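# Carton from behind shelf bottles to the desk

## Task

Get the carton that sits behind the line of bottles on the shelving unit and set it down on the desk. When you finish, each bottle must still stand upright on its own shelf, the robot must not have toppled or be left leaning, and the carton must rest on the desk by itself, not held there by the robot.

## Robot and tools

Robot: a simulated Hello Robot Stretch 3 with one arm. It has a two-wheeled base (0.33 m long, 0.34 m wide), a lift that slides up a mast, and a telescoping arm that reaches out to the robot's RIGHT side. The base cannot strafe, so moving the gripper forward or back means driving the base. Turning in place pivots about the wheel-axle midpoint, 0.05 m behind the front edge. With the arm pulled in and the wrist folded, a turn sweeps a circle of radius 0.28 m. An unfolded, level wrist reaches outside that circle. Loose objects may occasionally get nudged by the scene itself.

Frames: the base frame sits on the floor between the drive wheels, x forward, y left, z up. hand_pose is reported in it, located where the closed fingertips meet. With all wrist joints at zero, that hand frame has x up, y pointing back along the arm toward the mast, and z toward the robot's rear. The odometry frame is the base frame where the scene began.

Tool execute_actions: argument actions is a list holding a single action, or an empty list to just read state and images. Optional cameras picks which images come back: any of head_camera, nav_camera, wrist_camera, or all; omitted or null gives all, an empty list gives none. An action may contain base, joints, or both, plus optional contact_limits; its motions begin together.
- base holds exactly one command, both relative to where the base last reported itself. translate_m: straight-line drive in metres, positive forward, -1 to 1. rotate_rad: spin in place in radians, positive counter-clockwise seen from above, -3.2 to 3.2.
- joints is a dictionary of absolute targets: lift_m 0 to 1.1 (arm height); arm_m 0 to 0.52 (extension); wrist_yaw_rad -1.345 to 4.42 (0 along the arm, positive swings toward the front, 3.0 folds over the base); wrist_pitch_rad -1.57 to 0.451 (0 level, negative tips fingers down); wrist_roll_rad -2.911 to 2.911 (0 means fingers side by side and level); gripper_m -0.089 to 0.179 (bigger is wider; the real fingertip gap is smaller, by about 0.007 nearly shut and 0.025 fully open, and is zero under 0.007); head_pan_rad -3.953 to 1.73 (0 ahead, positive left, -1.57 faces along the arm); head_tilt_rad -1.53 to 0.419 (0 level, negative down). Done tolerances: lift and arm ±0.004, gripper ±0.004, wrist yaw/roll and head ±0.02, pitch ±0.05. An action runs at most 15 s.
- contact_limits takes only arm_m: a motor effort in percent, 1 to 100, at which the arm motion halts (negative side when retracting). Smaller is gentler, but too small halts at once. It also caps the arm's holding force until the next action; values above the maximum are cut.
A joint or the base left out of an action may keep driving toward its previous target without any status showing it. Any unknown key or out-of-range number rejects the whole call with no motion. If a result reports a stop, the later movement, wait and finish calls in that same reply are skipped.

Tool wait: seconds from 0 to 10; commands nothing and returns the same readout as an empty action.
Tool zoom_image: camera (head_camera, nav_camera or wrist_camera) and region [x0, y0, x1, y1] in pixels of that camera's most recent full image, origin top-left, at most 504 by 504.
Tool finished_scene: scene is the number of the scene being closed; it is irreversible and tells whether the goal was met. Call it only once the carton is resting on the desk and the robot has settled.

Reading results: base_status and joint_status give how each motion ended. done for the base means the wheels turned the commanded amount, even with slip. off_target: stopped short and maybe still pushing. After contact_stop, time_out or torque_fault the old target is dropped and the joint holds where it stopped, unless slack or switched off. The arm and lift contact_stop when pressing firmly, then go slack until commanded again; a slack lift can sink under load or keep pressing. on_its_own describes uncommanded things; its held at value is a target, not a position. joint_positions are the current values. motor_effort is percent of maximum, positive toward larger joint values, peak of the last action in brackets; readings carry fixed biases and noise. Positive wheel effort pushes forward. The contact_limits line shows active, default and maximum limits. lidar_m: 12 distances in metres in 30-degree sectors, first straight ahead then counter-clockwise (4th left, 7th behind, 10th right), plane 0.17 m up, range 0.15 to 12, - for nothing; it misses glass, the robot itself, and thin legs, and the robot can block sectors 5, 6, 9, 10 when the lift is low. wrist_depth_mm (45 to 1000) and head_depth_mm (280 to 4000, image sideways) are 7 by 7 grids of median depth, top-left first. base_odometry counts wheel turns only; heading is -3.142 to 3.142, positive left. turned_by_wheels and turned_by_imu give rotation since the last result. base_tilt in degrees, forward and right positive, with a constant bias up to about 4. The pictures line lists image order. head_camera and nav_camera move with the head; wrist_camera rides on the gripper.

Gripping: command a gripper_m below the object's width to hold it, lower squeezing harder; to let go, go at least 0.02 above where contact began. Neither the reading nor done confirms a grasp. Over-squeezing triggers a stall guard that weakens the grip; send a new value to retry.

Cautions: fold or unfold the wrist only with lift_m between 0.32 and 0.95, wrist_pitch_rad -0.4 and roll near 0; once folded the lift may go down to 0.25. With yaw below -0.4, keep pitch at -0.5 or lower. The base is fast (0.30 m/s, 1.9 rad/s) only when stowed: lift under 0.30, arm under 0.03, yaw above 2.54; otherwise 0.10 m/s and 0.63 rad/s. Pushing the arm into something rigid with the gripper above roughly 0.45 m, raising contact limits, pushing again after a contact_stop, driving while holding or pressing on fixed things, or snagging furniture (worst in reverse) can tip the robot. If it leans, reverse the last move in small steps, free the gripper, and lower the lift to about 0.2. Base, wrist and head have no contact stop; a wrist straining for seconds goes limp for 10 s (torque_fault). Avoid knocking bottles, dropping the carton, slamming or hard pushing. The simulation keeps running while you compose replies, holding the last command.

Each tool is called after "Emit:" in YAML: its name, and indented under it one key for each argument.

## Session

Emit:
execute_actions:
  actions: []

Scene clock: 0.00 s.
base_odometry: x=+0.000 y=+0.000 heading=+0.000 (m, m, rad; odometry frame)
turned_by_wheels: +0.000 (rad since the last result)
turned_by_imu: +0.000 (rad since the last result)
base_tilt: forward=-0.9 right=+0.6 (deg)
lidar_m: 1.91 1.40 1.35 1.41 1.91 1.96 2.07 2.10 2.28 2.13 2.34 1.99
head_depth_mm: 1998 2304 2331 2312 2319 2322 2273 / 1998 2440 2434 2423 2444 2455 2296 / 2020 2577 2579 2583 2577 2602 2288 / 2023 2705 2709 2685 2711 2719 2285 / 2032 2342 2362 2370 2405 2431 2284 / 1943 2015 2017 2031 2069 2065 2053 / 1755 1768 1774 1789 1786 1796 1816
base_status: not commanded
joint_positions: lift_m=+0.381 arm_m=+0.002 wrist_yaw_rad=+2.884 wrist_pitch_rad=-0.390 wrist_roll_rad=-0.002 gripper_m=+0.037 head_pan_rad=+0.010 head_tilt_rad=-0.007
joint_status: not commanded
motor_effort: left_wheel=+0 right_wheel=+0 lift_m=+33 arm_m=+0 wrist_yaw_rad=+0 wrist_pitch_rad=+6 wrist_roll_rad=+0 gripper_m=+0 head_pan_rad=+0 head_tilt_rad=+1 (%)
hand_pose: x=+0.0369 y=+0.0737 z=+0.3999 quat_wxyz=(+0.225, +0.704, +0.047, +0.671) (m; base frame)
wrist_depth_mm: - - - - - - - / - - - - - - - / - - - - - - - / - - 980 931 932 914 911 / 784 - 816 757 772 743 735 / 650 641 - 627 - 626 617 / 559 557 543 545 542 533 525
pictures: head_camera (sideways: a quarter turn clockwise sets it upright), nav_camera (sideways: a quarter turn counterclockwise sets it upright), wrist_camera
Images, in order (width x height): head_camera 896x504, nav_camera 672x504, wrist_camera 644x364.

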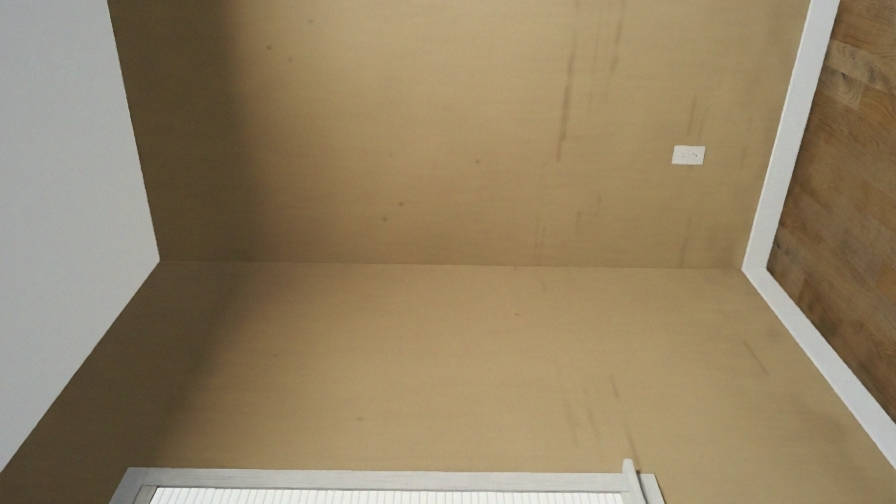

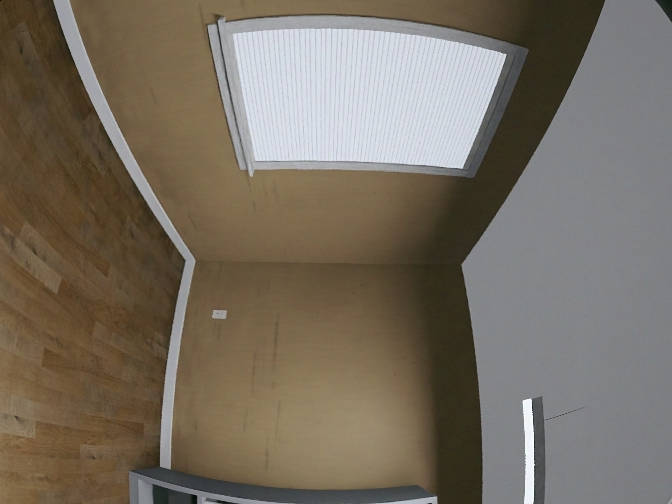

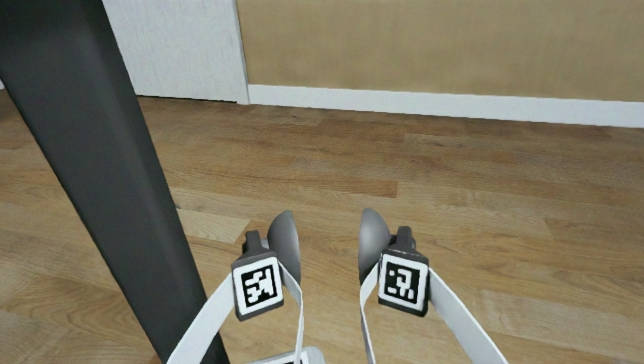

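Emit:
execute_actions:
  actions:
    - {"joints":{"head_pan_rad":-1.0,"head_tilt_rad":-0.3}}
  cameras: ["head_camera","nav_camera"]

Scene clock: 1.23 s.
base_odometry: x=+0.000 y=+0.000 heading=+0.000 (m, m, rad; odometry frame)
turned_by_wheels: +0.000 (rad since the last result)
turned_by_imu: +0.000 (rad since the last result)
base_tilt: forward=-0.9 right=+0.6 (deg)
lidar_m: 1.90 1.40 1.36 1.41 1.92 1.97 2.07 2.10 2.28 2.12 2.34 1.99
head_depth_mm: 2858 3002 3150 3294 2822 2033 1578 / 2731 2903 3081 3321 2826 2017 1574 / 2219 2291 2419 3024 2621 2025 1570 / 2335 2472 2604 2582 2613 2009 1566 / 2263 2401 2522 2437 2605 2012 1564 / 2142 2265 2367 2191 2454 1992 1553 / 1822 1997 2088 2332 2466 1991 1557
base_status: not commanded
joint_positions: lift_m=+0.381 arm_m=+0.002 wrist_yaw_rad=+2.884 wrist_pitch_rad=-0.390 wrist_roll_rad=-0.002 gripper_m=+0.037 head_pan_rad=-0.993 head_tilt_rad=-0.296
joint_status: all done
motor_effort: left_wheel=+0(0) right_wheel=+0(0) lift_m=+33(34) arm_m=+0(0) wrist_yaw_rad=+0(0) wrist_pitch_rad=+6(6) wrist_roll_rad=+1(1) gripper_m=+0(0) head_pan_rad=-4(47) head_tilt_rad=-3(27) (%)
hand_pose: x=+0.0369 y=+0.0737 z=+0.3999 quat_wxyz=(+0.225, +0.704, +0.047, +0.671) (m; base frame)
wrist_depth_mm: - - - - - - - / - - - - - - - / - - - - - - - / - - 976 949 950 934 915 / 787 - 804 784 770 733 725 / 665 641 - 631 - 634 619 / 558 557 550 547 536 528 534
pictures: head_camera (sideways: a quarter turn clockwise sets it upright), nav_camera (sideways: a quarter turn counterclockwise sets it upright)
Images, in order (width x height): head_camera 896x504, nav_camera 672x504.

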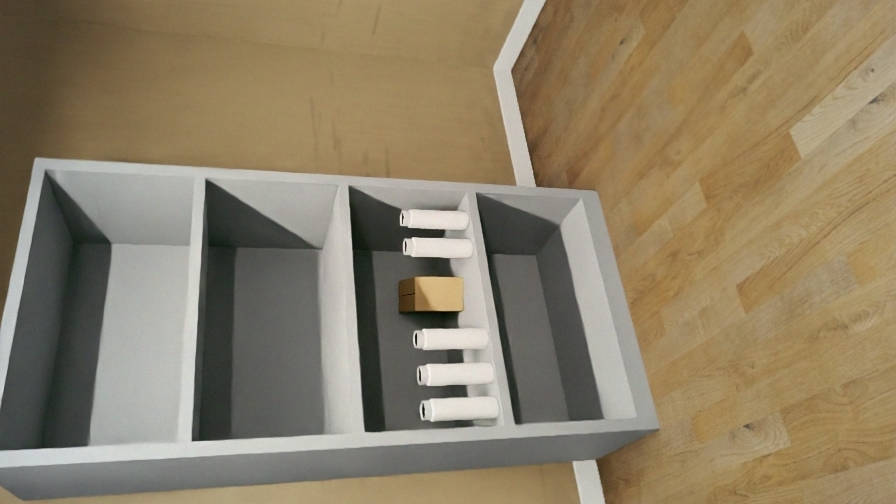

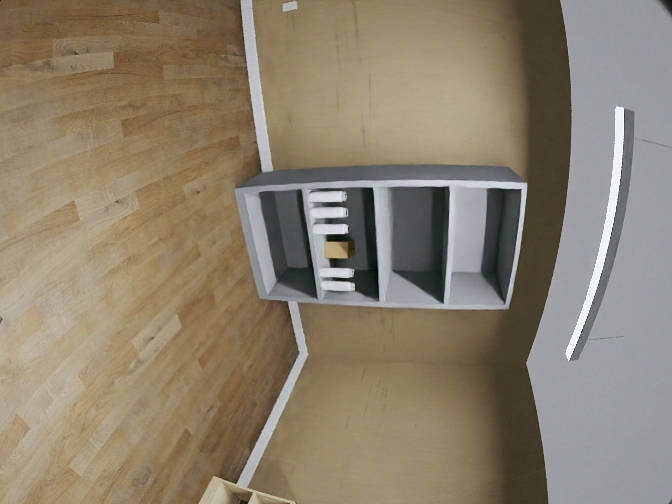

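Emit:
zoom_image:
  camera: "head_camera"
  region: [320, 170, 620, 450]

Emit:
execute_actions:
  actions:
    - {"joints":{"head_pan_rad":-2.4,"head_tilt_rad":-0.3}}
  cameras: ["head_camera","nav_camera"]

Region (320, 170, 620, 450) of head_camera's 896x504 image, scaled by 1.680, with more detail than that image has; it fills the top 470 rows of this view, and the rest is white.

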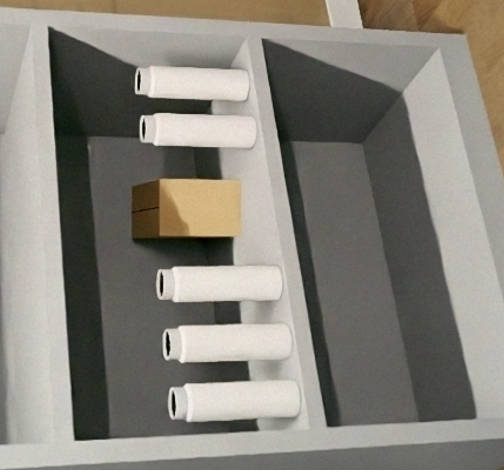

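Scene clock: 2.67 s.
base_odometry: x=+0.000 y=+0.000 heading=+0.000 (m, m, rad; odometry frame)
turned_by_wheels: +0.000 (rad since the last result)
turned_by_imu: +0.000 (rad since the last result)
base_tilt: forward=-0.9 right=+0.7 (deg)
lidar_m: 1.90 1.41 1.35 1.41 1.91 1.96 2.07 2.10 2.28 2.13 2.34 1.99
head_depth_mm: 2495 2661 2841 3057 2849 2029 1577 / 2411 2599 2739 2910 2823 2022 1581 / 2325 2497 2618 2775 2822 2031 1567 / 2254 2386 2527 2678 2775 2019 1564 / 2184 2290 2438 2524 2389 2003 1567 / 2121 2234 2370 2446 2384 1995 1559 / 2048 2154 2266 2357 2325 1979 1549
base_status: not commanded
joint_positions: lift_m=+0.381 arm_m=+0.002 wrist_yaw_rad=+2.884 wrist_pitch_rad=-0.390 wrist_roll_rad=-0.002 gripper_m=+0.037 head_pan_rad=-2.393 head_tilt_rad=-0.296
joint_status: all done
motor_effort: left_wheel=+0(0) right_wheel=+0(0) lift_m=+33(34) arm_m=+0(0) wrist_yaw_rad=+0(0) wrist_pitch_rad=+6(6) wrist_roll_rad=+1(1) gripper_m=+0(1) head_pan_rad=-4(45) head_tilt_rad=-3(1) (%)
hand_pose: x=+0.0369 y=+0.0737 z=+0.3999 quat_wxyz=(+0.225, +0.704, +0.047, +0.671) (m; base frame)
wrist_depth_mm: - - - - - - - / - - - - - - - / - - - - - - - / - - 968 946 938 937 899 / 788 - 807 759 790 753 734 / 663 635 - 638 - 617 612 / 573 561 545 536 537 534 529
pictures: head_camera (sideways: a quarter turn clockwise sets it upright), nav_camera (sideways: a quarter turn counterclockwise sets it upright)
Images, in order (width x height): head_camera 896x504, nav_camera 672x504.

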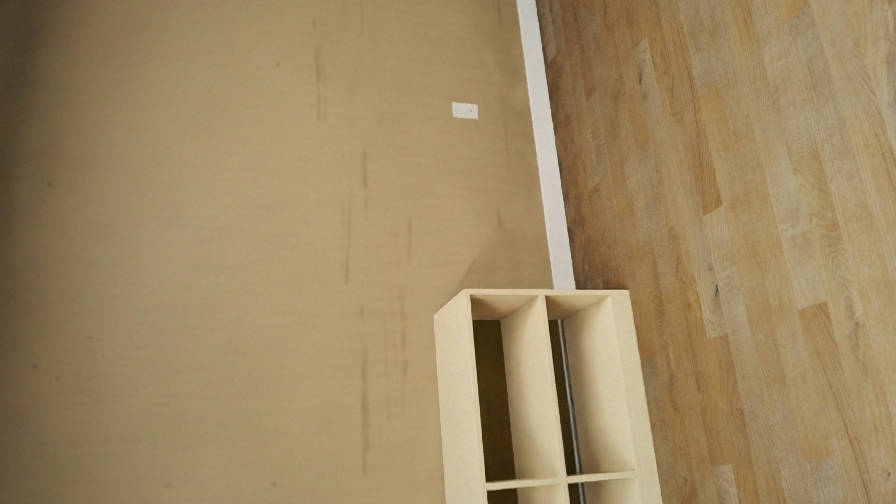

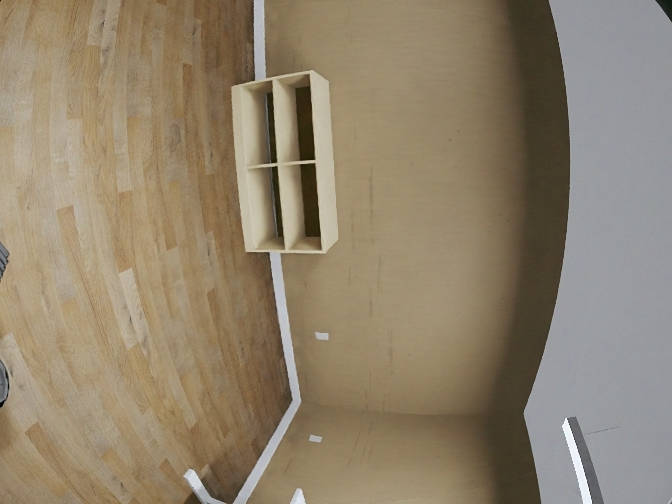

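Emit:
execute_actions:
  actions:
    - {"joints":{"head_pan_rad":-3.5,"head_tilt_rad":-0.3}}
  cameras: ["head_camera","nav_camera"]

Scene clock: 3.93 s.
base_odometry: x=+0.000 y=+0.000 heading=+0.000 (m, m, rad; odometry frame)
turned_by_wheels: +0.000 (rad since the last result)
turned_by_imu: +0.000 (rad since the last result)
base_tilt: forward=-0.9 right=+0.6 (deg)
lidar_m: 1.91 1.40 1.35 1.41 1.92 1.96 2.06 2.10 2.28 2.13 2.34 1.99
head_depth_mm: 2040 2139 2247 2063 2468 2035 1588 / 2076 2185 2289 2048 2542 2032 1570 / 2101 2194 2332 2034 2566 2028 1574 / 2119 2254 2352 2209 2599 2012 1567 / 2146 2247 2400 2178 2639 2000 1568 / 2166 2283 2435 2144 2549 1984 1550 / 2206 2332 2471 2586 2728 1982 1543
base_status: not commanded
joint_positions: lift_m=+0.381 arm_m=+0.002 wrist_yaw_rad=+2.884 wrist_pitch_rad=-0.390 wrist_roll_rad=-0.002 gripper_m=+0.037 head_pan_rad=-3.493 head_tilt_rad=-0.296
joint_status: all done
motor_effort: left_wheel=+0(0) right_wheel=+0(0) lift_m=+34(33) arm_m=+0(0) wrist_yaw_rad=+0(0) wrist_pitch_rad=+6(6) wrist_roll_rad=+1(1) gripper_m=+0(0) head_pan_rad=-4(45) head_tilt_rad=-3(3) (%)
hand_pose: x=+0.0369 y=+0.0737 z=+0.3999 quat_wxyz=(+0.225, +0.704, +0.047, +0.671) (m; base frame)
wrist_depth_mm: - - - - - - - / - - - - - - - / - - - - - - - / - - 972 939 947 934 909 / 799 - 803 762 762 754 736 / 658 641 - 625 - 625 616 / 560 555 549 541 541 529 526
pictures: head_camera (sideways: a quarter turn clockwise sets it upright), nav_camera (sideways: a quarter turn counterclockwise sets it upright)
Images, in order (width x height): head_camera 896x504, nav_camera 672x504.

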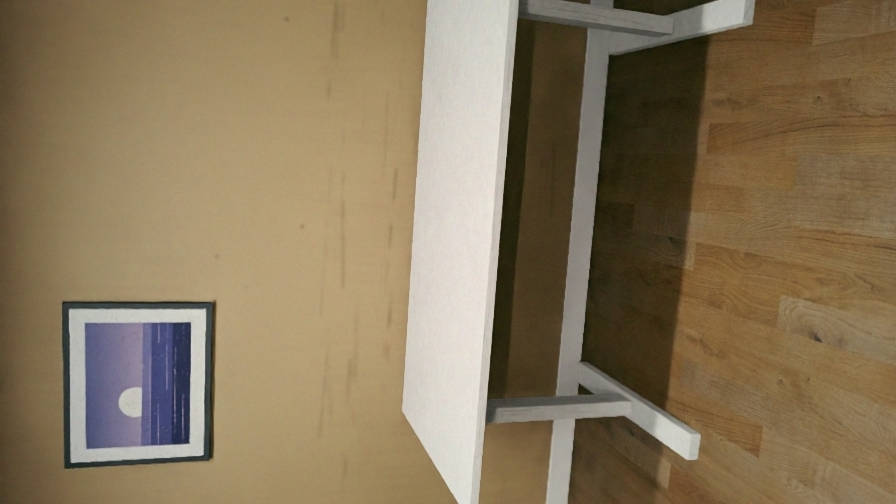

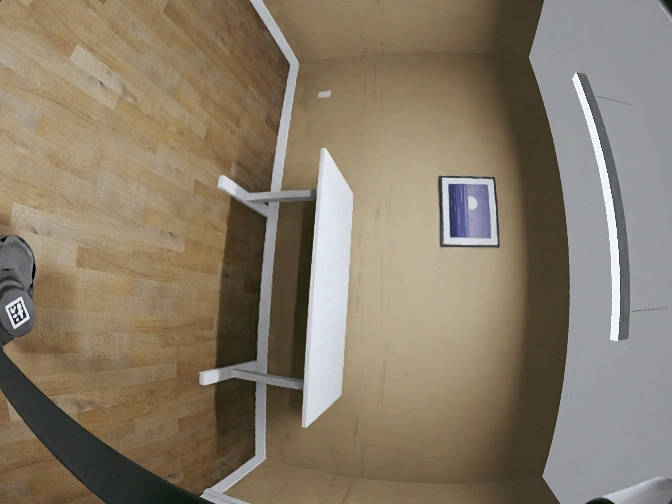

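Emit:
execute_actions:
  actions:
    - {"base":{"rotate_rad":-1.07},"joints":{"lift_m":0.28,"head_pan_rad":0.2,"head_tilt_rad":-0.4}}
  cameras: []

Emit:
execute_actions:
  actions:
    - {"base":{"translate_m":1.0},"joints":{"head_pan_rad":0.3,"head_tilt_rad":-0.55}}
  cameras: ["head_camera","nav_camera"]

Scene clock: 7.13 s.
base_odometry: x=+0.000 y=+0.000 heading=-1.070 (m, m, rad; odometry frame)
turned_by_wheels: -1.070 (rad since the last result)
turned_by_imu: -1.053 (rad since the last result)
base_tilt: forward=-0.9 right=+0.6 (deg)
lidar_m: 2.34 1.98 1.94 1.41 1.36 1.40 1.88 1.96 2.07 2.11 2.03 2.13
head_depth_mm: 2516 2734 2977 3197 2375 1797 1447 / 2096 2254 2376 2668 2339 1787 1445 / 2284 2474 2590 2740 2348 1790 1444 / 2217 2389 2486 2698 2323 1783 1435 / 2122 2272 2200 2276 2268 1779 1434 / 1968 2149 2320 2527 2298 1777 1425 / 2015 2151 2279 2479 2309 1752 1414
base_status: done
joint_positions: lift_m=+0.280 arm_m=+0.002 wrist_yaw_rad=+2.884 wrist_pitch_rad=-0.391 wrist_roll_rad=-0.002 gripper_m=+0.037 head_pan_rad=+0.193 head_tilt_rad=-0.395
joint_status: all done
motor_effort: left_wheel=+1(8) right_wheel=-2(9) lift_m=+26(32) arm_m=+0(0) wrist_yaw_rad=+0(0) wrist_pitch_rad=+7(7) wrist_roll_rad=+1(0) gripper_m=+0(0) head_pan_rad=+4(44) head_tilt_rad=-3(15) (%)
hand_pose: x=+0.0368 y=+0.0736 z=+0.2990 quat_wxyz=(+0.226, +0.704, +0.048, +0.671) (m; base frame)
wrist_depth_mm: - - - - - - - / - - - - - - - / - - - - - 975 976 / 817 - 782 759 761 742 730 / 641 - 642 606 630 603 589 / 526 516 - 507 - 495 496 / 449 - - 434 431 428 425
pictures: none
No camera images: the call's "cameras" was empty. Leave "cameras" out to get every camera's image.

Scene clock: 12.23 s.
base_odometry: x=+0.480 y=-0.877 heading=-1.070 (m, m, rad; odometry frame)
turned_by_wheels: +0.000 (rad since the last result)
turned_by_imu: +0.009 (rad since the last result)
base_tilt: forward=-0.9 right=+0.7 (deg)
lidar_m: 1.35 1.07 1.60 1.92 1.87 1.93 2.61 2.80 2.71 1.74 1.55 1.99
head_depth_mm: 1319 1322 1368 1442 1763 1563 1304 / 1409 1488 1667 1424 1765 1558 1310 / 1373 1451 1608 1476 1821 1554 1295 / 1336 1406 1622 1357 1811 1552 1297 / 1302 1377 1577 1265 1792 1536 1294 / 1270 1346 1537 1283 1670 1492 1292 / 1217 1150 1159 1603 1790 1524 1280
base_status: done
joint_positions: lift_m=+0.280 arm_m=+0.002 wrist_yaw_rad=+2.884 wrist_pitch_rad=-0.391 wrist_roll_rad=-0.002 gripper_m=+0.037 head_pan_rad=+0.293 head_tilt_rad=-0.544
joint_status: all done
motor_effort: left_wheel=+1(9) right_wheel=-1(6) lift_m=+26(26) arm_m=+0(0) wrist_yaw_rad=+0(0) wrist_pitch_rad=+7(7) wrist_roll_rad=+1(1) gripper_m=+0(0) head_pan_rad=+4(17) head_tilt_rad=-4(22) (%)
hand_pose: x=+0.0368 y=+0.0736 z=+0.2990 quat_wxyz=(+0.226, +0.704, +0.048, +0.671) (m; base frame)
wrist_depth_mm: - - - - - - - / - - - - - - - / - - - - 990 972 861 / 811 - 783 772 767 743 719 / 636 - 635 606 629 592 582 / 529 519 - 504 - 497 492 / 455 - - 433 430 427 422
pictures: head_camera (sideways: a quarter turn clockwise sets it upright), nav_camera (sideways: a quarter turn counterclockwise sets it upright)
Images, in order (width x height): head_camera 896x504, nav_camera 672x504.

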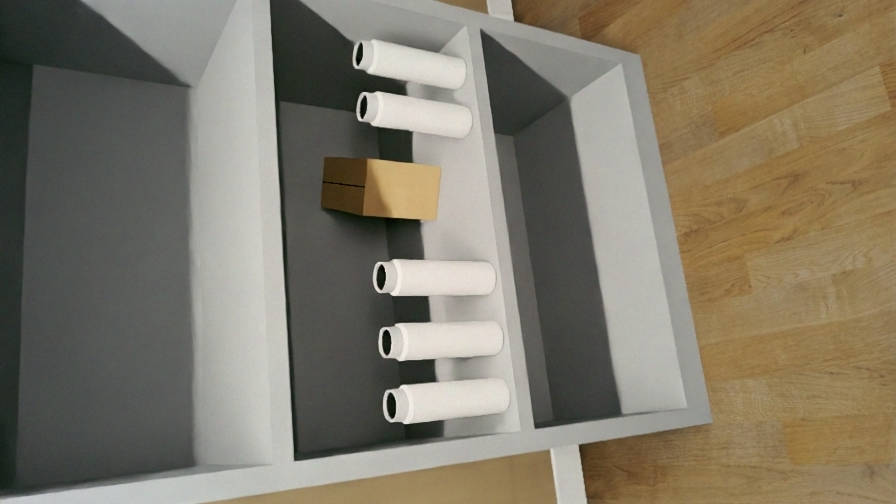

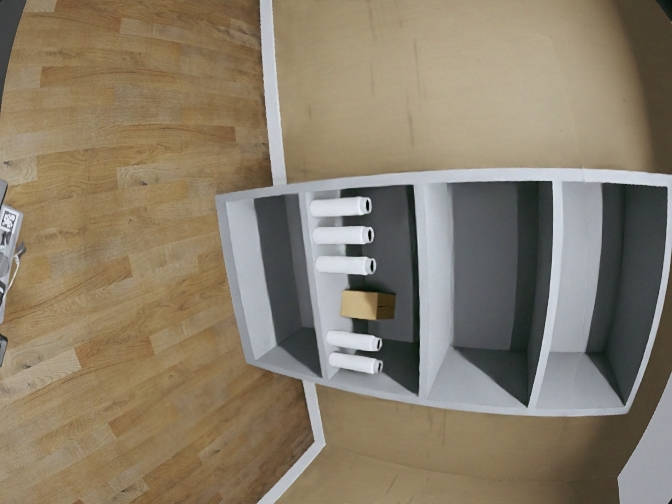

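Emit:
execute_actions:
  actions:
    - {"base":{"translate_m":0.47}}
  cameras: []

Emit:
execute_actions:
  actions:
    - {"base":{"rotate_rad":1.73},"joints":{"head_pan_rad":-1.5,"head_tilt_rad":-0.7}}
  cameras: ["head_camera"]

Scene clock: 16.73 s.
base_odometry: x=+0.706 y=-1.289 heading=-1.070 (m, m, rad; odometry frame)
turned_by_wheels: +0.000 (rad since the last result)
turned_by_imu: +0.005 (rad since the last result)
base_tilt: forward=-0.9 right=+0.7 (deg)
lidar_m: 0.89 0.98 0.71 1.62 2.11 2.17 2.96 3.62 2.24 1.44 1.68 1.61
head_depth_mm: 936 969 880 1023 1033 1207 1287 / 1017 1110 871 1264 1008 1355 1278 / 989 1092 861 1310 1055 1381 1251 / 964 1059 857 1121 1081 1348 1238 / 939 1031 845 1269 1116 1337 1217 / 918 1007 837 1236 869 950 1209 / 897 977 829 1195 829 897 1205
base_status: done
joint_positions: lift_m=+0.280 arm_m=+0.002 wrist_yaw_rad=+2.884 wrist_pitch_rad=-0.391 wrist_roll_rad=-0.002 gripper_m=+0.037 head_pan_rad=+0.293 head_tilt_rad=-0.544
joint_status: not commanded
motor_effort: left_wheel=+0(7) right_wheel=-1(7) lift_m=+26(26) arm_m=+0(0) wrist_yaw_rad=+0(1) wrist_pitch_rad=+7(7) wrist_roll_rad=+1(0) gripper_m=+0(0) head_pan_rad=+5(4) head_tilt_rad=-3(4) (%)
hand_pose: x=+0.0368 y=+0.0736 z=+0.2990 quat_wxyz=(+0.226, +0.704, +0.048, +0.671) (m; base frame)
wrist_depth_mm: - - - - - 779 837 / - - - - - 913 881 / - - - - 948 809 790 / 820 - 770 778 747 693 618 / 637 - 634 613 632 598 579 / 525 516 - 510 - 496 489 / 453 - - 430 437 425 426
pictures: none
No camera images: the call's "cameras" was empty. Leave "cameras" out to get every camera's image.

Scene clock: 19.03 s.
base_odometry: x=+0.706 y=-1.289 heading=+0.660 (m, m, rad; odometry frame)
turned_by_wheels: +1.730 (rad since the last result)
turned_by_imu: +1.698 (rad since the last result)
base_tilt: forward=-0.9 right=+0.7 (deg)
lidar_m: 1.92 2.09 2.28 3.39 3.63 1.79 1.44 1.68 0.89 0.99 0.71 1.24
head_depth_mm: 854 842 943 1064 1643 1410 1217 / 1009 882 1130 1049 1321 1388 1211 / 1038 870 1338 994 1495 1372 1205 / 1004 862 1084 1106 1440 1334 1206 / 976 853 1219 1113 1047 1310 1199 / 945 844 1196 1103 960 1302 1196 / 920 835 1156 1166 929 1294 1189
base_status: done
joint_positions: lift_m=+0.280 arm_m=+0.002 wrist_yaw_rad=+2.884 wrist_pitch_rad=-0.391 wrist_roll_rad=-0.002 gripper_m=+0.037 head_pan_rad=-1.493 head_tilt_rad=-0.692
joint_status: all done
motor_effort: left_wheel=-2(8) right_wheel=+2(13) lift_m=+27(26) arm_m=+0(1) wrist_yaw_rad=+0(1) wrist_pitch_rad=+7(7) wrist_roll_rad=+1(1) gripper_m=+0(0) head_pan_rad=-3(45) head_tilt_rad=-5(21) (%)
hand_pose: x=+0.0368 y=+0.0736 z=+0.2990 quat_wxyz=(+0.226, +0.704, +0.048, +0.671) (m; base frame)
wrist_depth_mm: - - - - - - - / - - - - - - - / - - - - - 986 955 / 822 - 776 770 759 750 721 / 638 - 640 609 618 585 581 / 531 511 - 506 - 500 488 / 450 - - 429 431 425 425
pictures: head_camera (sideways: a quarter turn clockwise sets it upright)
Images, in order (width x height): head_camera 896x504.

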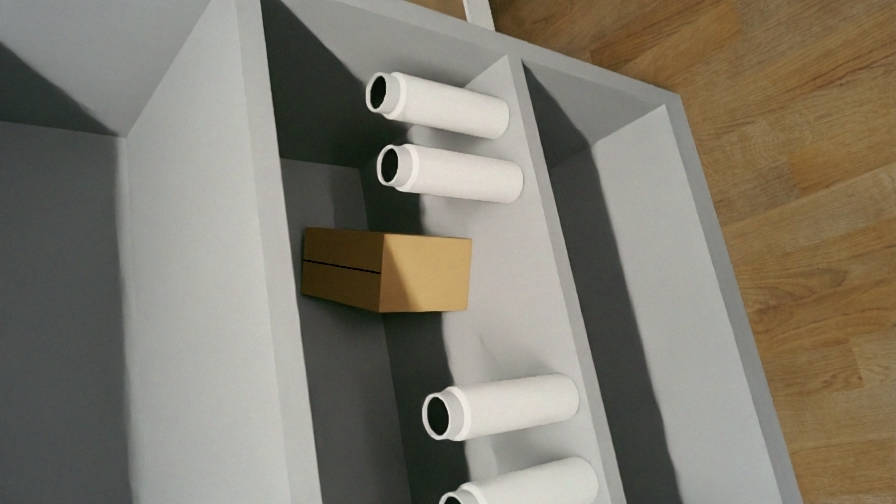

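Emit:
execute_actions:
  actions:
    - {"base":{"translate_m":0.12},"joints":{"lift_m":0.53,"head_pan_rad":-1.57}}
  cameras: []

Emit:
execute_actions:
  actions:
    - {"joints":{"wrist_yaw_rad":0.0,"wrist_pitch_rad":-0.4}}
  cameras: []

Emit:
execute_actions:
  actions:
    - {"joints":{"wrist_pitch_rad":0.0,"gripper_m":0.17,"head_tilt_rad":-0.85}}
  cameras: ["head_camera","wrist_camera"]

Scene clock: 22.63 s.
base_odometry: x=+0.801 y=-1.216 heading=+0.660 (m, m, rad; odometry frame)
turned_by_wheels: +0.000 (rad since the last result)
turned_by_imu: +0.002 (rad since the last result)
base_tilt: forward=-1.0 right=+0.6 (deg)
lidar_m: 1.84 1.98 2.16 3.32 3.67 1.90 1.56 1.78 0.93 1.08 0.64 1.19
head_depth_mm: 926 891 1028 1071 1338 1415 1216 / 1043 880 1217 1015 1425 1397 1218 / 1036 873 1337 1133 1451 1368 1209 / 993 863 1077 1108 1052 1333 1203 / 953 854 1216 1179 993 1307 1201 / 918 843 684 1175 936 1306 1192 / 887 835 650 1164 892 1296 1164
base_status: done
joint_positions: lift_m=+0.530 arm_m=+0.002 wrist_yaw_rad=+2.884 wrist_pitch_rad=-0.392 wrist_roll_rad=-0.002 gripper_m=+0.037 head_pan_rad=-1.563 head_tilt_rad=-0.692
joint_status: all done
motor_effort: left_wheel=-2(7) right_wheel=+2(11) lift_m=+41(43) arm_m=+0(0) wrist_yaw_rad=+1(1) wrist_pitch_rad=+7(7) wrist_roll_rad=+1(1) gripper_m=+0(0) head_pan_rad=-4(14) head_tilt_rad=-5(5) (%)
hand_pose: x=+0.0368 y=+0.0736 z=+0.5483 quat_wxyz=(+0.226, +0.704, +0.048, +0.671) (m; base frame)
wrist_depth_mm: - - - - - - - / - - - - - - - / - - - - - - - / - - - - - - - / - - - - 981 945 947 / 856 803 - 816 - 789 793 / 728 717 707 702 689 682 670
pictures: none
No camera images: the call's "cameras" was empty. Leave "cameras" out to get every camera's image.

Scene clock: 25.10 s.
base_odometry: x=+0.801 y=-1.216 heading=+0.660 (m, m, rad; odometry frame)
turned_by_wheels: +0.000 (rad since the last result)
turned_by_imu: +0.000 (rad since the last result)
base_tilt: forward=-0.9 right=+0.6 (deg)
lidar_m: 1.84 1.98 2.17 3.31 3.68 1.90 1.56 1.79 0.93 1.08 0.64 1.19
head_depth_mm: 925 896 1029 1070 1333 1413 1213 / 1043 881 1213 1016 1430 1390 1211 / 1032 870 1337 1134 1448 1364 1211 / 991 862 1080 1106 1053 1336 1216 / 953 854 1217 1186 996 1306 1200 / 918 844 683 1176 935 1301 1195 / 888 836 651 1172 894 1289 1169
base_status: not commanded
joint_positions: lift_m=+0.530 arm_m=+0.002 wrist_yaw_rad=+0.002 wrist_pitch_rad=-0.415 wrist_roll_rad=-0.002 gripper_m=+0.037 head_pan_rad=-1.563 head_tilt_rad=-0.692
joint_status: all done
motor_effort: left_wheel=-2(2) right_wheel=+2(2) lift_m=+41(40) arm_m=-1(1) wrist_yaw_rad=-1(2) wrist_pitch_rad=+6(7) wrist_roll_rad=+1(0) gripper_m=+0(0) head_pan_rad=-3(3) head_tilt_rad=-5(5) (%)
hand_pose: x=-0.0211 y=-0.3713 z=+0.5431 quat_wxyz=(+0.693, +0.147, -0.691, -0.145) (m; base frame)
wrist_depth_mm: 586 340 366 597 585 542 - / 377 359 393 439 505 593 - / 341 371 899 - - 701 - / 522 868 989 - 991 810 - / 479 820 873 825 864 873 925 / 450 704 730 717 - 787 783 / 514 602 653 689 688 675 668
pictures: none
No camera images: the call's "cameras" was empty. Leave "cameras" out to get every camera's image.

Scene clock: 26.90 s.
base_odometry: x=+0.801 y=-1.216 heading=+0.660 (m, m, rad; odometry frame)
turned_by_wheels: +0.000 (rad since the last result)
turned_by_imu: +0.000 (rad since the last result)
base_tilt: forward=-0.9 right=+0.7 (deg)
lidar_m: 1.84 1.98 2.16 3.33 3.67 1.90 1.56 1.78 0.93 1.08 0.64 1.19
head_depth_mm: 833 997 1036 1287 1507 1309 1157 / 821 1172 1011 1380 1463 1305 1193 / 812 1234 1189 1096 1435 1298 1202 / 801 1042 1083 1062 1401 1348 - / 794 663 1211 975 1386 1296 1145 / 785 633 1194 955 1381 1279 1138 / 779 626 1159 928 1320 1243 1132
base_status: not commanded
joint_positions: lift_m=+0.530 arm_m=+0.002 wrist_yaw_rad=+0.002 wrist_pitch_rad=-0.026 wrist_roll_rad=-0.002 gripper_m=+0.170 head_pan_rad=-1.563 head_tilt_rad=-0.839
joint_status: all done
motor_effort: left_wheel=-2(2) right_wheel=+2(2) lift_m=+41(41) arm_m=+0(0) wrist_yaw_rad=-1(0) wrist_pitch_rad=+10(10) wrist_roll_rad=+1(1) gripper_m=+1(99) head_pan_rad=-4(3) head_tilt_rad=-6(22) (%)
hand_pose: x=-0.0210 y=-0.4021 z=+0.6377 quat_wxyz=(+0.708, +0.010, -0.706, -0.009) (m; base frame)
wrist_depth_mm: 646 714 758 862 853 631 - / 617 364 777 882 919 600 - / 353 370 412 644 639 584 - / 354 377 423 664 606 610 - / 355 412 430 476 545 632 - / 347 394 879 999 - 778 - / 467 840 880 920 912 735 940
pictures: head_camera (sideways: a quarter turn clockwise sets it upright), wrist_camera
Images, in order (width x height): head_camera 896x504, wrist_camera 644x364.

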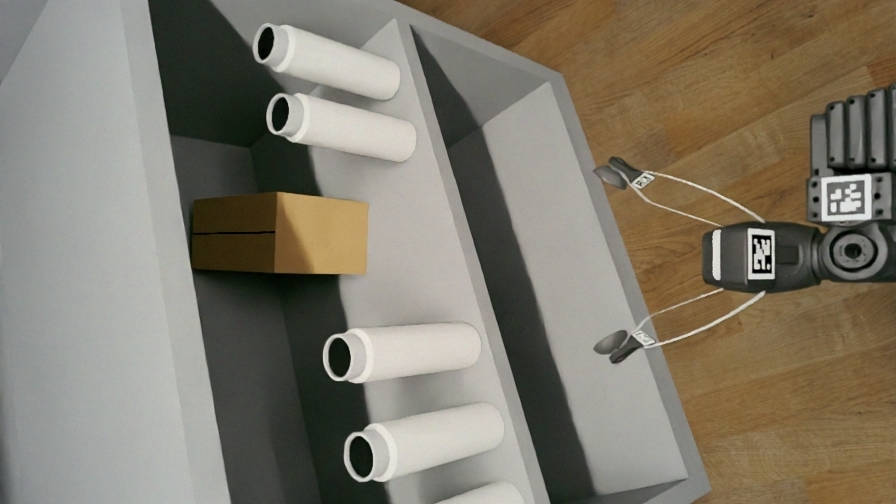

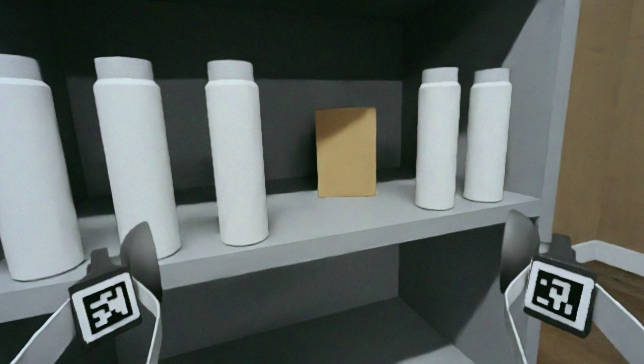

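Emit:
execute_actions:
  actions:
    - {"base":{"translate_m":-0.035},"joints":{"gripper_m":0.11,"arm_m":0.20,"lift_m":0.54,"wrist_pitch_rad":0.02}}
  cameras: ["head_camera","wrist_camera"]

Scene clock: 31.73 s.
base_odometry: x=+0.773 y=-1.237 heading=+0.660 (m, m, rad; odometry frame)
turned_by_wheels: +0.000 (rad since the last result)
turned_by_imu: +0.000 (rad since the last result)
base_tilt: forward=-0.9 right=+0.7 (deg)
lidar_m: 1.86 2.01 2.20 3.37 3.66 1.87 1.53 1.76 0.92 1.09 0.66 1.21
head_depth_mm: 829 959 1030 1648 1506 1307 1158 / 821 1111 1020 1329 1469 1307 1161 / 811 1276 1190 1313 1463 1263 1149 / 802 1047 1058 1066 - 1276 1145 / 793 664 1177 1032 1390 1298 1142 / 784 655 1199 952 1381 1281 1139 / 777 625 1158 879 1347 1255 1131
base_status: done
joint_positions: lift_m=+0.540 arm_m=+0.200 wrist_yaw_rad=+0.001 wrist_pitch_rad=-0.005 wrist_roll_rad=-0.002 gripper_m=+0.110 head_pan_rad=-1.563 head_tilt_rad=-0.839
joint_status: all done
motor_effort: left_wheel=-2(6) right_wheel=+2(4) lift_m=+40(44) arm_m=+4(4) wrist_yaw_rad=+1(1) wrist_pitch_rad=+10(11) wrist_roll_rad=+1(1) gripper_m=+0(98) head_pan_rad=-4(3) head_tilt_rad=-6(7) (%)
hand_pose: x=-0.0213 y=-0.6008 z=+0.6531 quat_wxyz=(+0.708, +0.002, -0.706, -0.002) (m; base frame)
wrist_depth_mm: 523 566 626 683 704 525 404 / 194 218 640 706 748 367 385 / 200 213 653 446 768 368 391 / 547 215 676 452 760 379 411 / 512 218 546 466 507 385 412 / 367 217 362 354 349 368 425 / 284 233 275 284 312 584 459
pictures: head_camera (sideways: a quarter turn clockwise sets it upright), wrist_camera
Images, in order (width x height): head_camera 896x504, wrist_camera 644x364.

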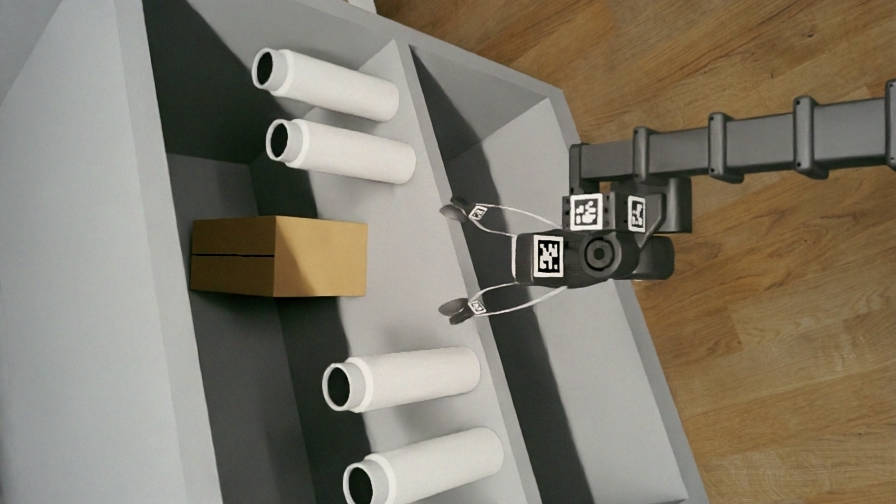

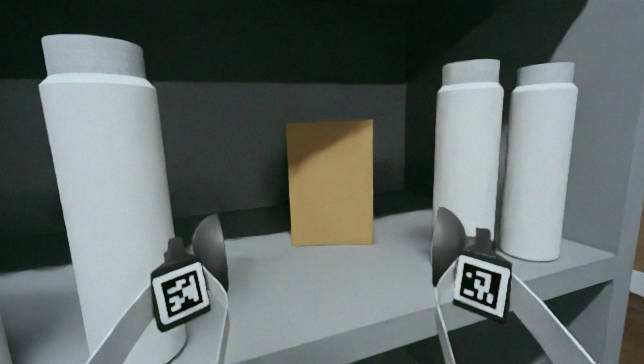

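Emit:
execute_actions:
  actions:
    - {"joints":{"arm_m":0.40}}
  cameras: ["head_camera","wrist_camera"]

Scene clock: 34.80 s.
base_odometry: x=+0.773 y=-1.237 heading=+0.660 (m, m, rad; odometry frame)
turned_by_wheels: +0.000 (rad since the last result)
turned_by_imu: +0.000 (rad since the last result)
base_tilt: forward=-0.9 right=+0.7 (deg)
lidar_m: 1.86 2.01 2.19 3.38 3.67 1.86 1.53 1.76 0.92 1.10 0.66 1.21
head_depth_mm: 827 962 1030 1646 1505 1315 1159 / 820 1111 1022 1325 1465 1322 1178 / 810 1271 1185 1067 1432 1305 1153 / 800 1045 1053 - 1402 1293 1146 / 791 665 1173 1028 1389 1284 1144 / 781 656 1200 952 1379 1274 1139 / 778 626 1163 879 1350 1252 1132
base_status: not commanded
joint_positions: lift_m=+0.540 arm_m=+0.400 wrist_yaw_rad=+0.001 wrist_pitch_rad=-0.005 wrist_roll_rad=-0.002 gripper_m=+0.110 head_pan_rad=-1.563 head_tilt_rad=-0.839
joint_status: all done
motor_effort: left_wheel=-2(1) right_wheel=+2(3) lift_m=+41(40) arm_m=+4(4) wrist_yaw_rad=+0(0) wrist_pitch_rad=+10(10) wrist_roll_rad=+0(1) gripper_m=-1(0) head_pan_rad=-4(4) head_tilt_rad=-6(6) (%)
hand_pose: x=-0.0213 y=-0.8008 z=+0.6532 quat_wxyz=(+0.708, +0.002, -0.706, -0.002) (m; base frame)
wrist_depth_mm: 383 410 452 501 551 440 153 / 391 424 466 512 565 449 149 / 402 431 469 243 555 457 150 / 407 442 478 249 566 464 152 / 418 450 483 256 258 454 154 / 377 376 343 266 265 363 157 / 284 276 274 269 268 258 156
pictures: head_camera (sideways: a quarter turn clockwise sets it upright), wrist_camera
Images, in order (width x height): head_camera 896x504, wrist_camera 644x364.

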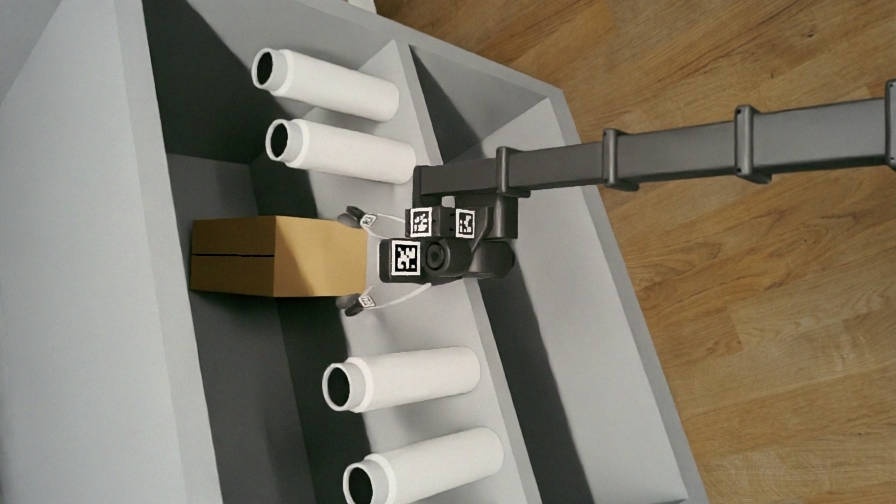

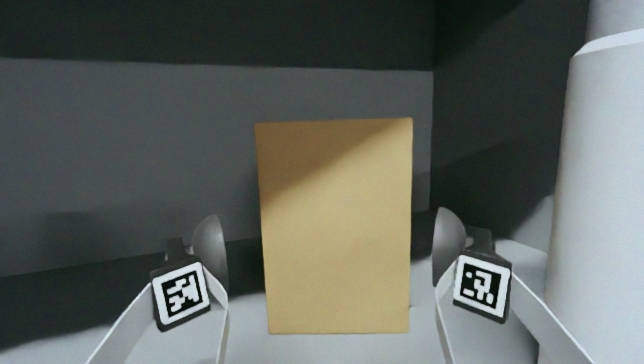

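Emit:
execute_actions:
  actions:
    - {"base":{"translate_m":-0.007},"joints":{"gripper_m":0.165,"arm_m":0.45}}
  cameras: ["head_camera","wrist_camera"]

Scene clock: 36.60 s.
base_odometry: x=+0.768 y=-1.242 heading=+0.660 (m, m, rad; odometry frame)
turned_by_wheels: +0.000 (rad since the last result)
turned_by_imu: +0.000 (rad since the last result)
base_tilt: forward=-0.9 right=+0.7 (deg)
lidar_m: 1.87 2.02 2.21 3.39 3.67 1.86 1.52 1.75 0.92 1.10 0.66 1.21
head_depth_mm: 828 954 1036 1678 1501 1309 1153 / 818 1105 1021 1310 1468 1315 1175 / 808 1268 1151 1294 1424 1299 1147 / 801 1045 1028 1521 1403 1296 1147 / 792 1040 1172 1033 1387 1290 1148 / 786 656 1198 953 1383 1276 1138 / 778 625 1160 891 1344 1252 1139
base_status: done
joint_positions: lift_m=+0.540 arm_m=+0.450 wrist_yaw_rad=+0.001 wrist_pitch_rad=-0.005 wrist_roll_rad=-0.002 gripper_m=+0.165 head_pan_rad=-1.563 head_tilt_rad=-0.839
joint_status: all done
motor_effort: left_wheel=-2(6) right_wheel=+2(6) lift_m=+40(41) arm_m=+4(6) wrist_yaw_rad=+1(0) wrist_pitch_rad=+10(9) wrist_roll_rad=+0(1) gripper_m=+0(94) head_pan_rad=-3(3) head_tilt_rad=-6(7) (%)
hand_pose: x=-0.0213 y=-0.8508 z=+0.6532 quat_wxyz=(+0.708, +0.002, -0.706, -0.002) (m; base frame)
wrist_depth_mm: 349 374 410 454 509 417 324 / 356 383 423 463 514 420 328 / 365 392 419 193 506 432 331 / 371 406 201 197 198 439 334 / 382 414 432 204 205 459 339 / 376 - 320 210 212 345 132 / 283 265 251 216 218 262 250
pictures: head_camera (sideways: a quarter turn clockwise sets it upright), wrist_camera
Images, in order (width x height): head_camera 896x504, wrist_camera 644x364.

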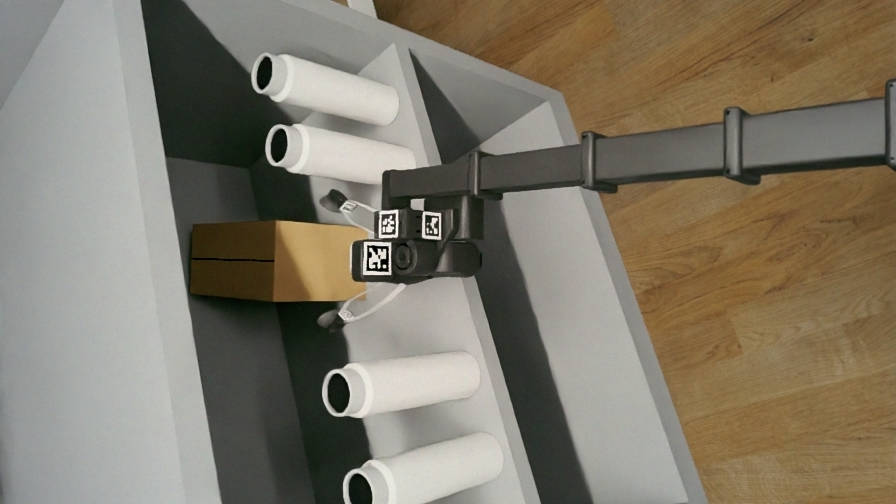

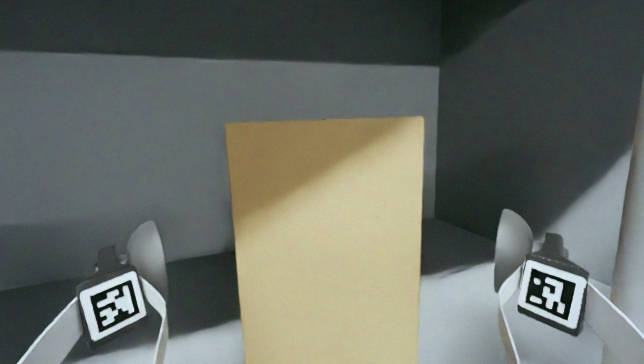

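Emit:
execute_actions:
  actions:
    - {"joints":{"arm_m":0.52},"contact_limits":{"arm_m":20}}
  cameras: ["head_camera","wrist_camera"]

Scene clock: 38.43 s.
base_odometry: x=+0.768 y=-1.242 heading=+0.660 (m, m, rad; odometry frame)
turned_by_wheels: +0.000 (rad since the last result)
turned_by_imu: +0.000 (rad since the last result)
base_tilt: forward=-0.9 right=+0.7 (deg)
lidar_m: 1.87 2.02 2.20 3.39 3.66 1.86 1.52 1.75 0.92 1.10 0.67 1.21
head_depth_mm: 826 952 1040 1680 1509 1306 1160 / 819 1105 1020 1312 1473 1310 1173 / 808 1262 1182 1527 1429 1270 1149 / 800 1042 1012 1519 1394 1292 1150 / 792 1039 1173 1034 1390 1295 1143 / 784 656 1192 953 1382 1275 1140 / 778 626 1159 890 1346 1255 1138
base_status: not commanded
joint_positions: lift_m=+0.540 arm_m=+0.520 wrist_yaw_rad=+0.001 wrist_pitch_rad=-0.005 wrist_roll_rad=-0.002 gripper_m=+0.165 head_pan_rad=-1.563 head_tilt_rad=-0.839
joint_status: all done
motor_effort: left_wheel=-2(2) right_wheel=+2(2) lift_m=+40(41) arm_m=+4(4) wrist_yaw_rad=+0(0) wrist_pitch_rad=+10(10) wrist_roll_rad=+1(1) gripper_m=+0(0) head_pan_rad=-3(4) head_tilt_rad=-6(6) (%)
contact_limits: arm_m 20 (drawing in: default 30, maximum 49; extending or still: default 41, maximum 67)
hand_pose: x=-0.0213 y=-0.9208 z=+0.6532 quat_wxyz=(+0.708, +0.002, -0.706, -0.002) (m; base frame)
wrist_depth_mm: 298 321 353 391 430 388 303 / 306 330 358 398 447 397 305 / 310 334 124 122 121 376 310 / 316 341 126 125 124 392 316 / 325 351 130 129 128 410 317 / 331 - 135 134 132 316 303 / 283 264 140 138 137 253 249
pictures: head_camera (sideways: a quarter turn clockwise sets it upright), wrist_camera
Images, in order (width x height): head_camera 896x504, wrist_camera 644x364.

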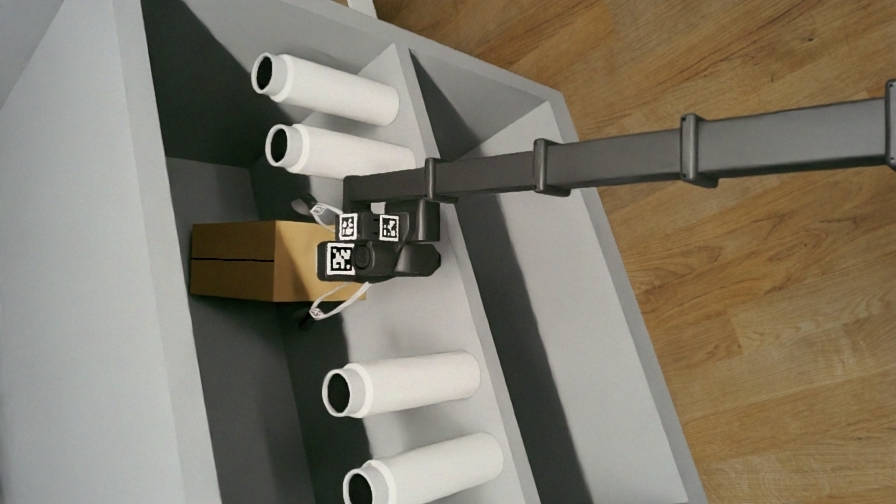

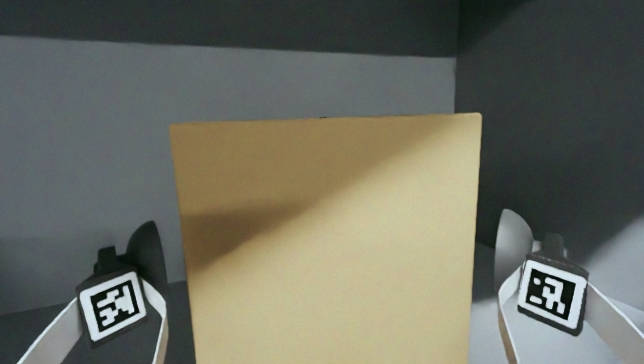

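Emit:
execute_actions:
  actions:
    - {"joints":{"gripper_m":0.06}}
  cameras: ["head_camera","wrist_camera"]

Scene clock: 40.07 s.
base_odometry: x=+0.768 y=-1.242 heading=+0.660 (m, m, rad; odometry frame)
turned_by_wheels: +0.000 (rad since the last result)
turned_by_imu: +0.000 (rad since the last result)
base_tilt: forward=-0.9 right=+0.7 (deg)
lidar_m: 1.87 2.02 2.20 3.39 3.67 1.86 1.52 1.75 0.91 1.10 0.66 1.21
head_depth_mm: 828 950 1036 1686 1507 1308 1161 / 819 1104 1021 1311 1474 1306 1175 / 809 1264 1190 1531 1430 1273 1151 / 801 1046 1014 1516 1395 1292 1148 / 794 1041 1173 1034 1393 1289 1140 / 782 655 1201 949 1386 1274 1140 / 776 625 1161 889 1345 1251 1136
base_status: not commanded
joint_positions: lift_m=+0.540 arm_m=+0.520 wrist_yaw_rad=-0.001 wrist_pitch_rad=-0.005 wrist_roll_rad=-0.002 gripper_m=+0.062 head_pan_rad=-1.563 head_tilt_rad=-0.839
joint_status: all done
motor_effort: left_wheel=-1(2) right_wheel=+1(1) lift_m=+41(42) arm_m=+4(5) wrist_yaw_rad=+1(1) wrist_pitch_rad=+10(10) wrist_roll_rad=+1(1) gripper_m=-38(100) head_pan_rad=-4(3) head_tilt_rad=-6(6) (%)
hand_pose: x=-0.0217 y=-0.9208 z=+0.6532 quat_wxyz=(+0.708, +0.002, -0.706, -0.002) (m; base frame)
wrist_depth_mm: 297 321 353 387 432 390 302 / 301 327 359 399 446 395 306 / 311 333 120 119 118 372 310 / 316 340 122 122 122 377 312 / 325 349 127 126 125 370 317 / 330 347 131 130 129 - 313 / 284 266 135 135 134 261 261
pictures: head_camera (sideways: a quarter turn clockwise sets it upright), wrist_camera
Images, in order (width x height): head_camera 896x504, wrist_camera 644x364.

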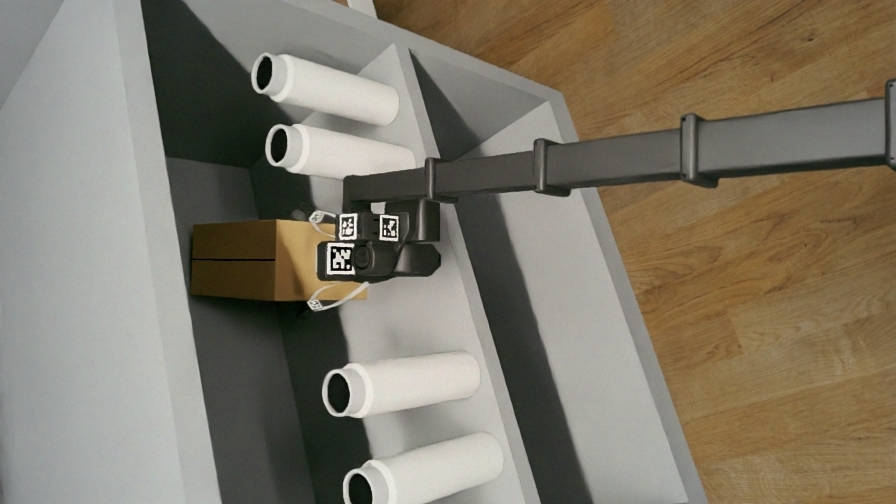

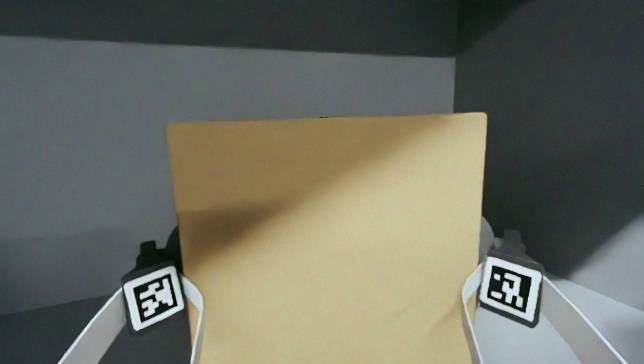

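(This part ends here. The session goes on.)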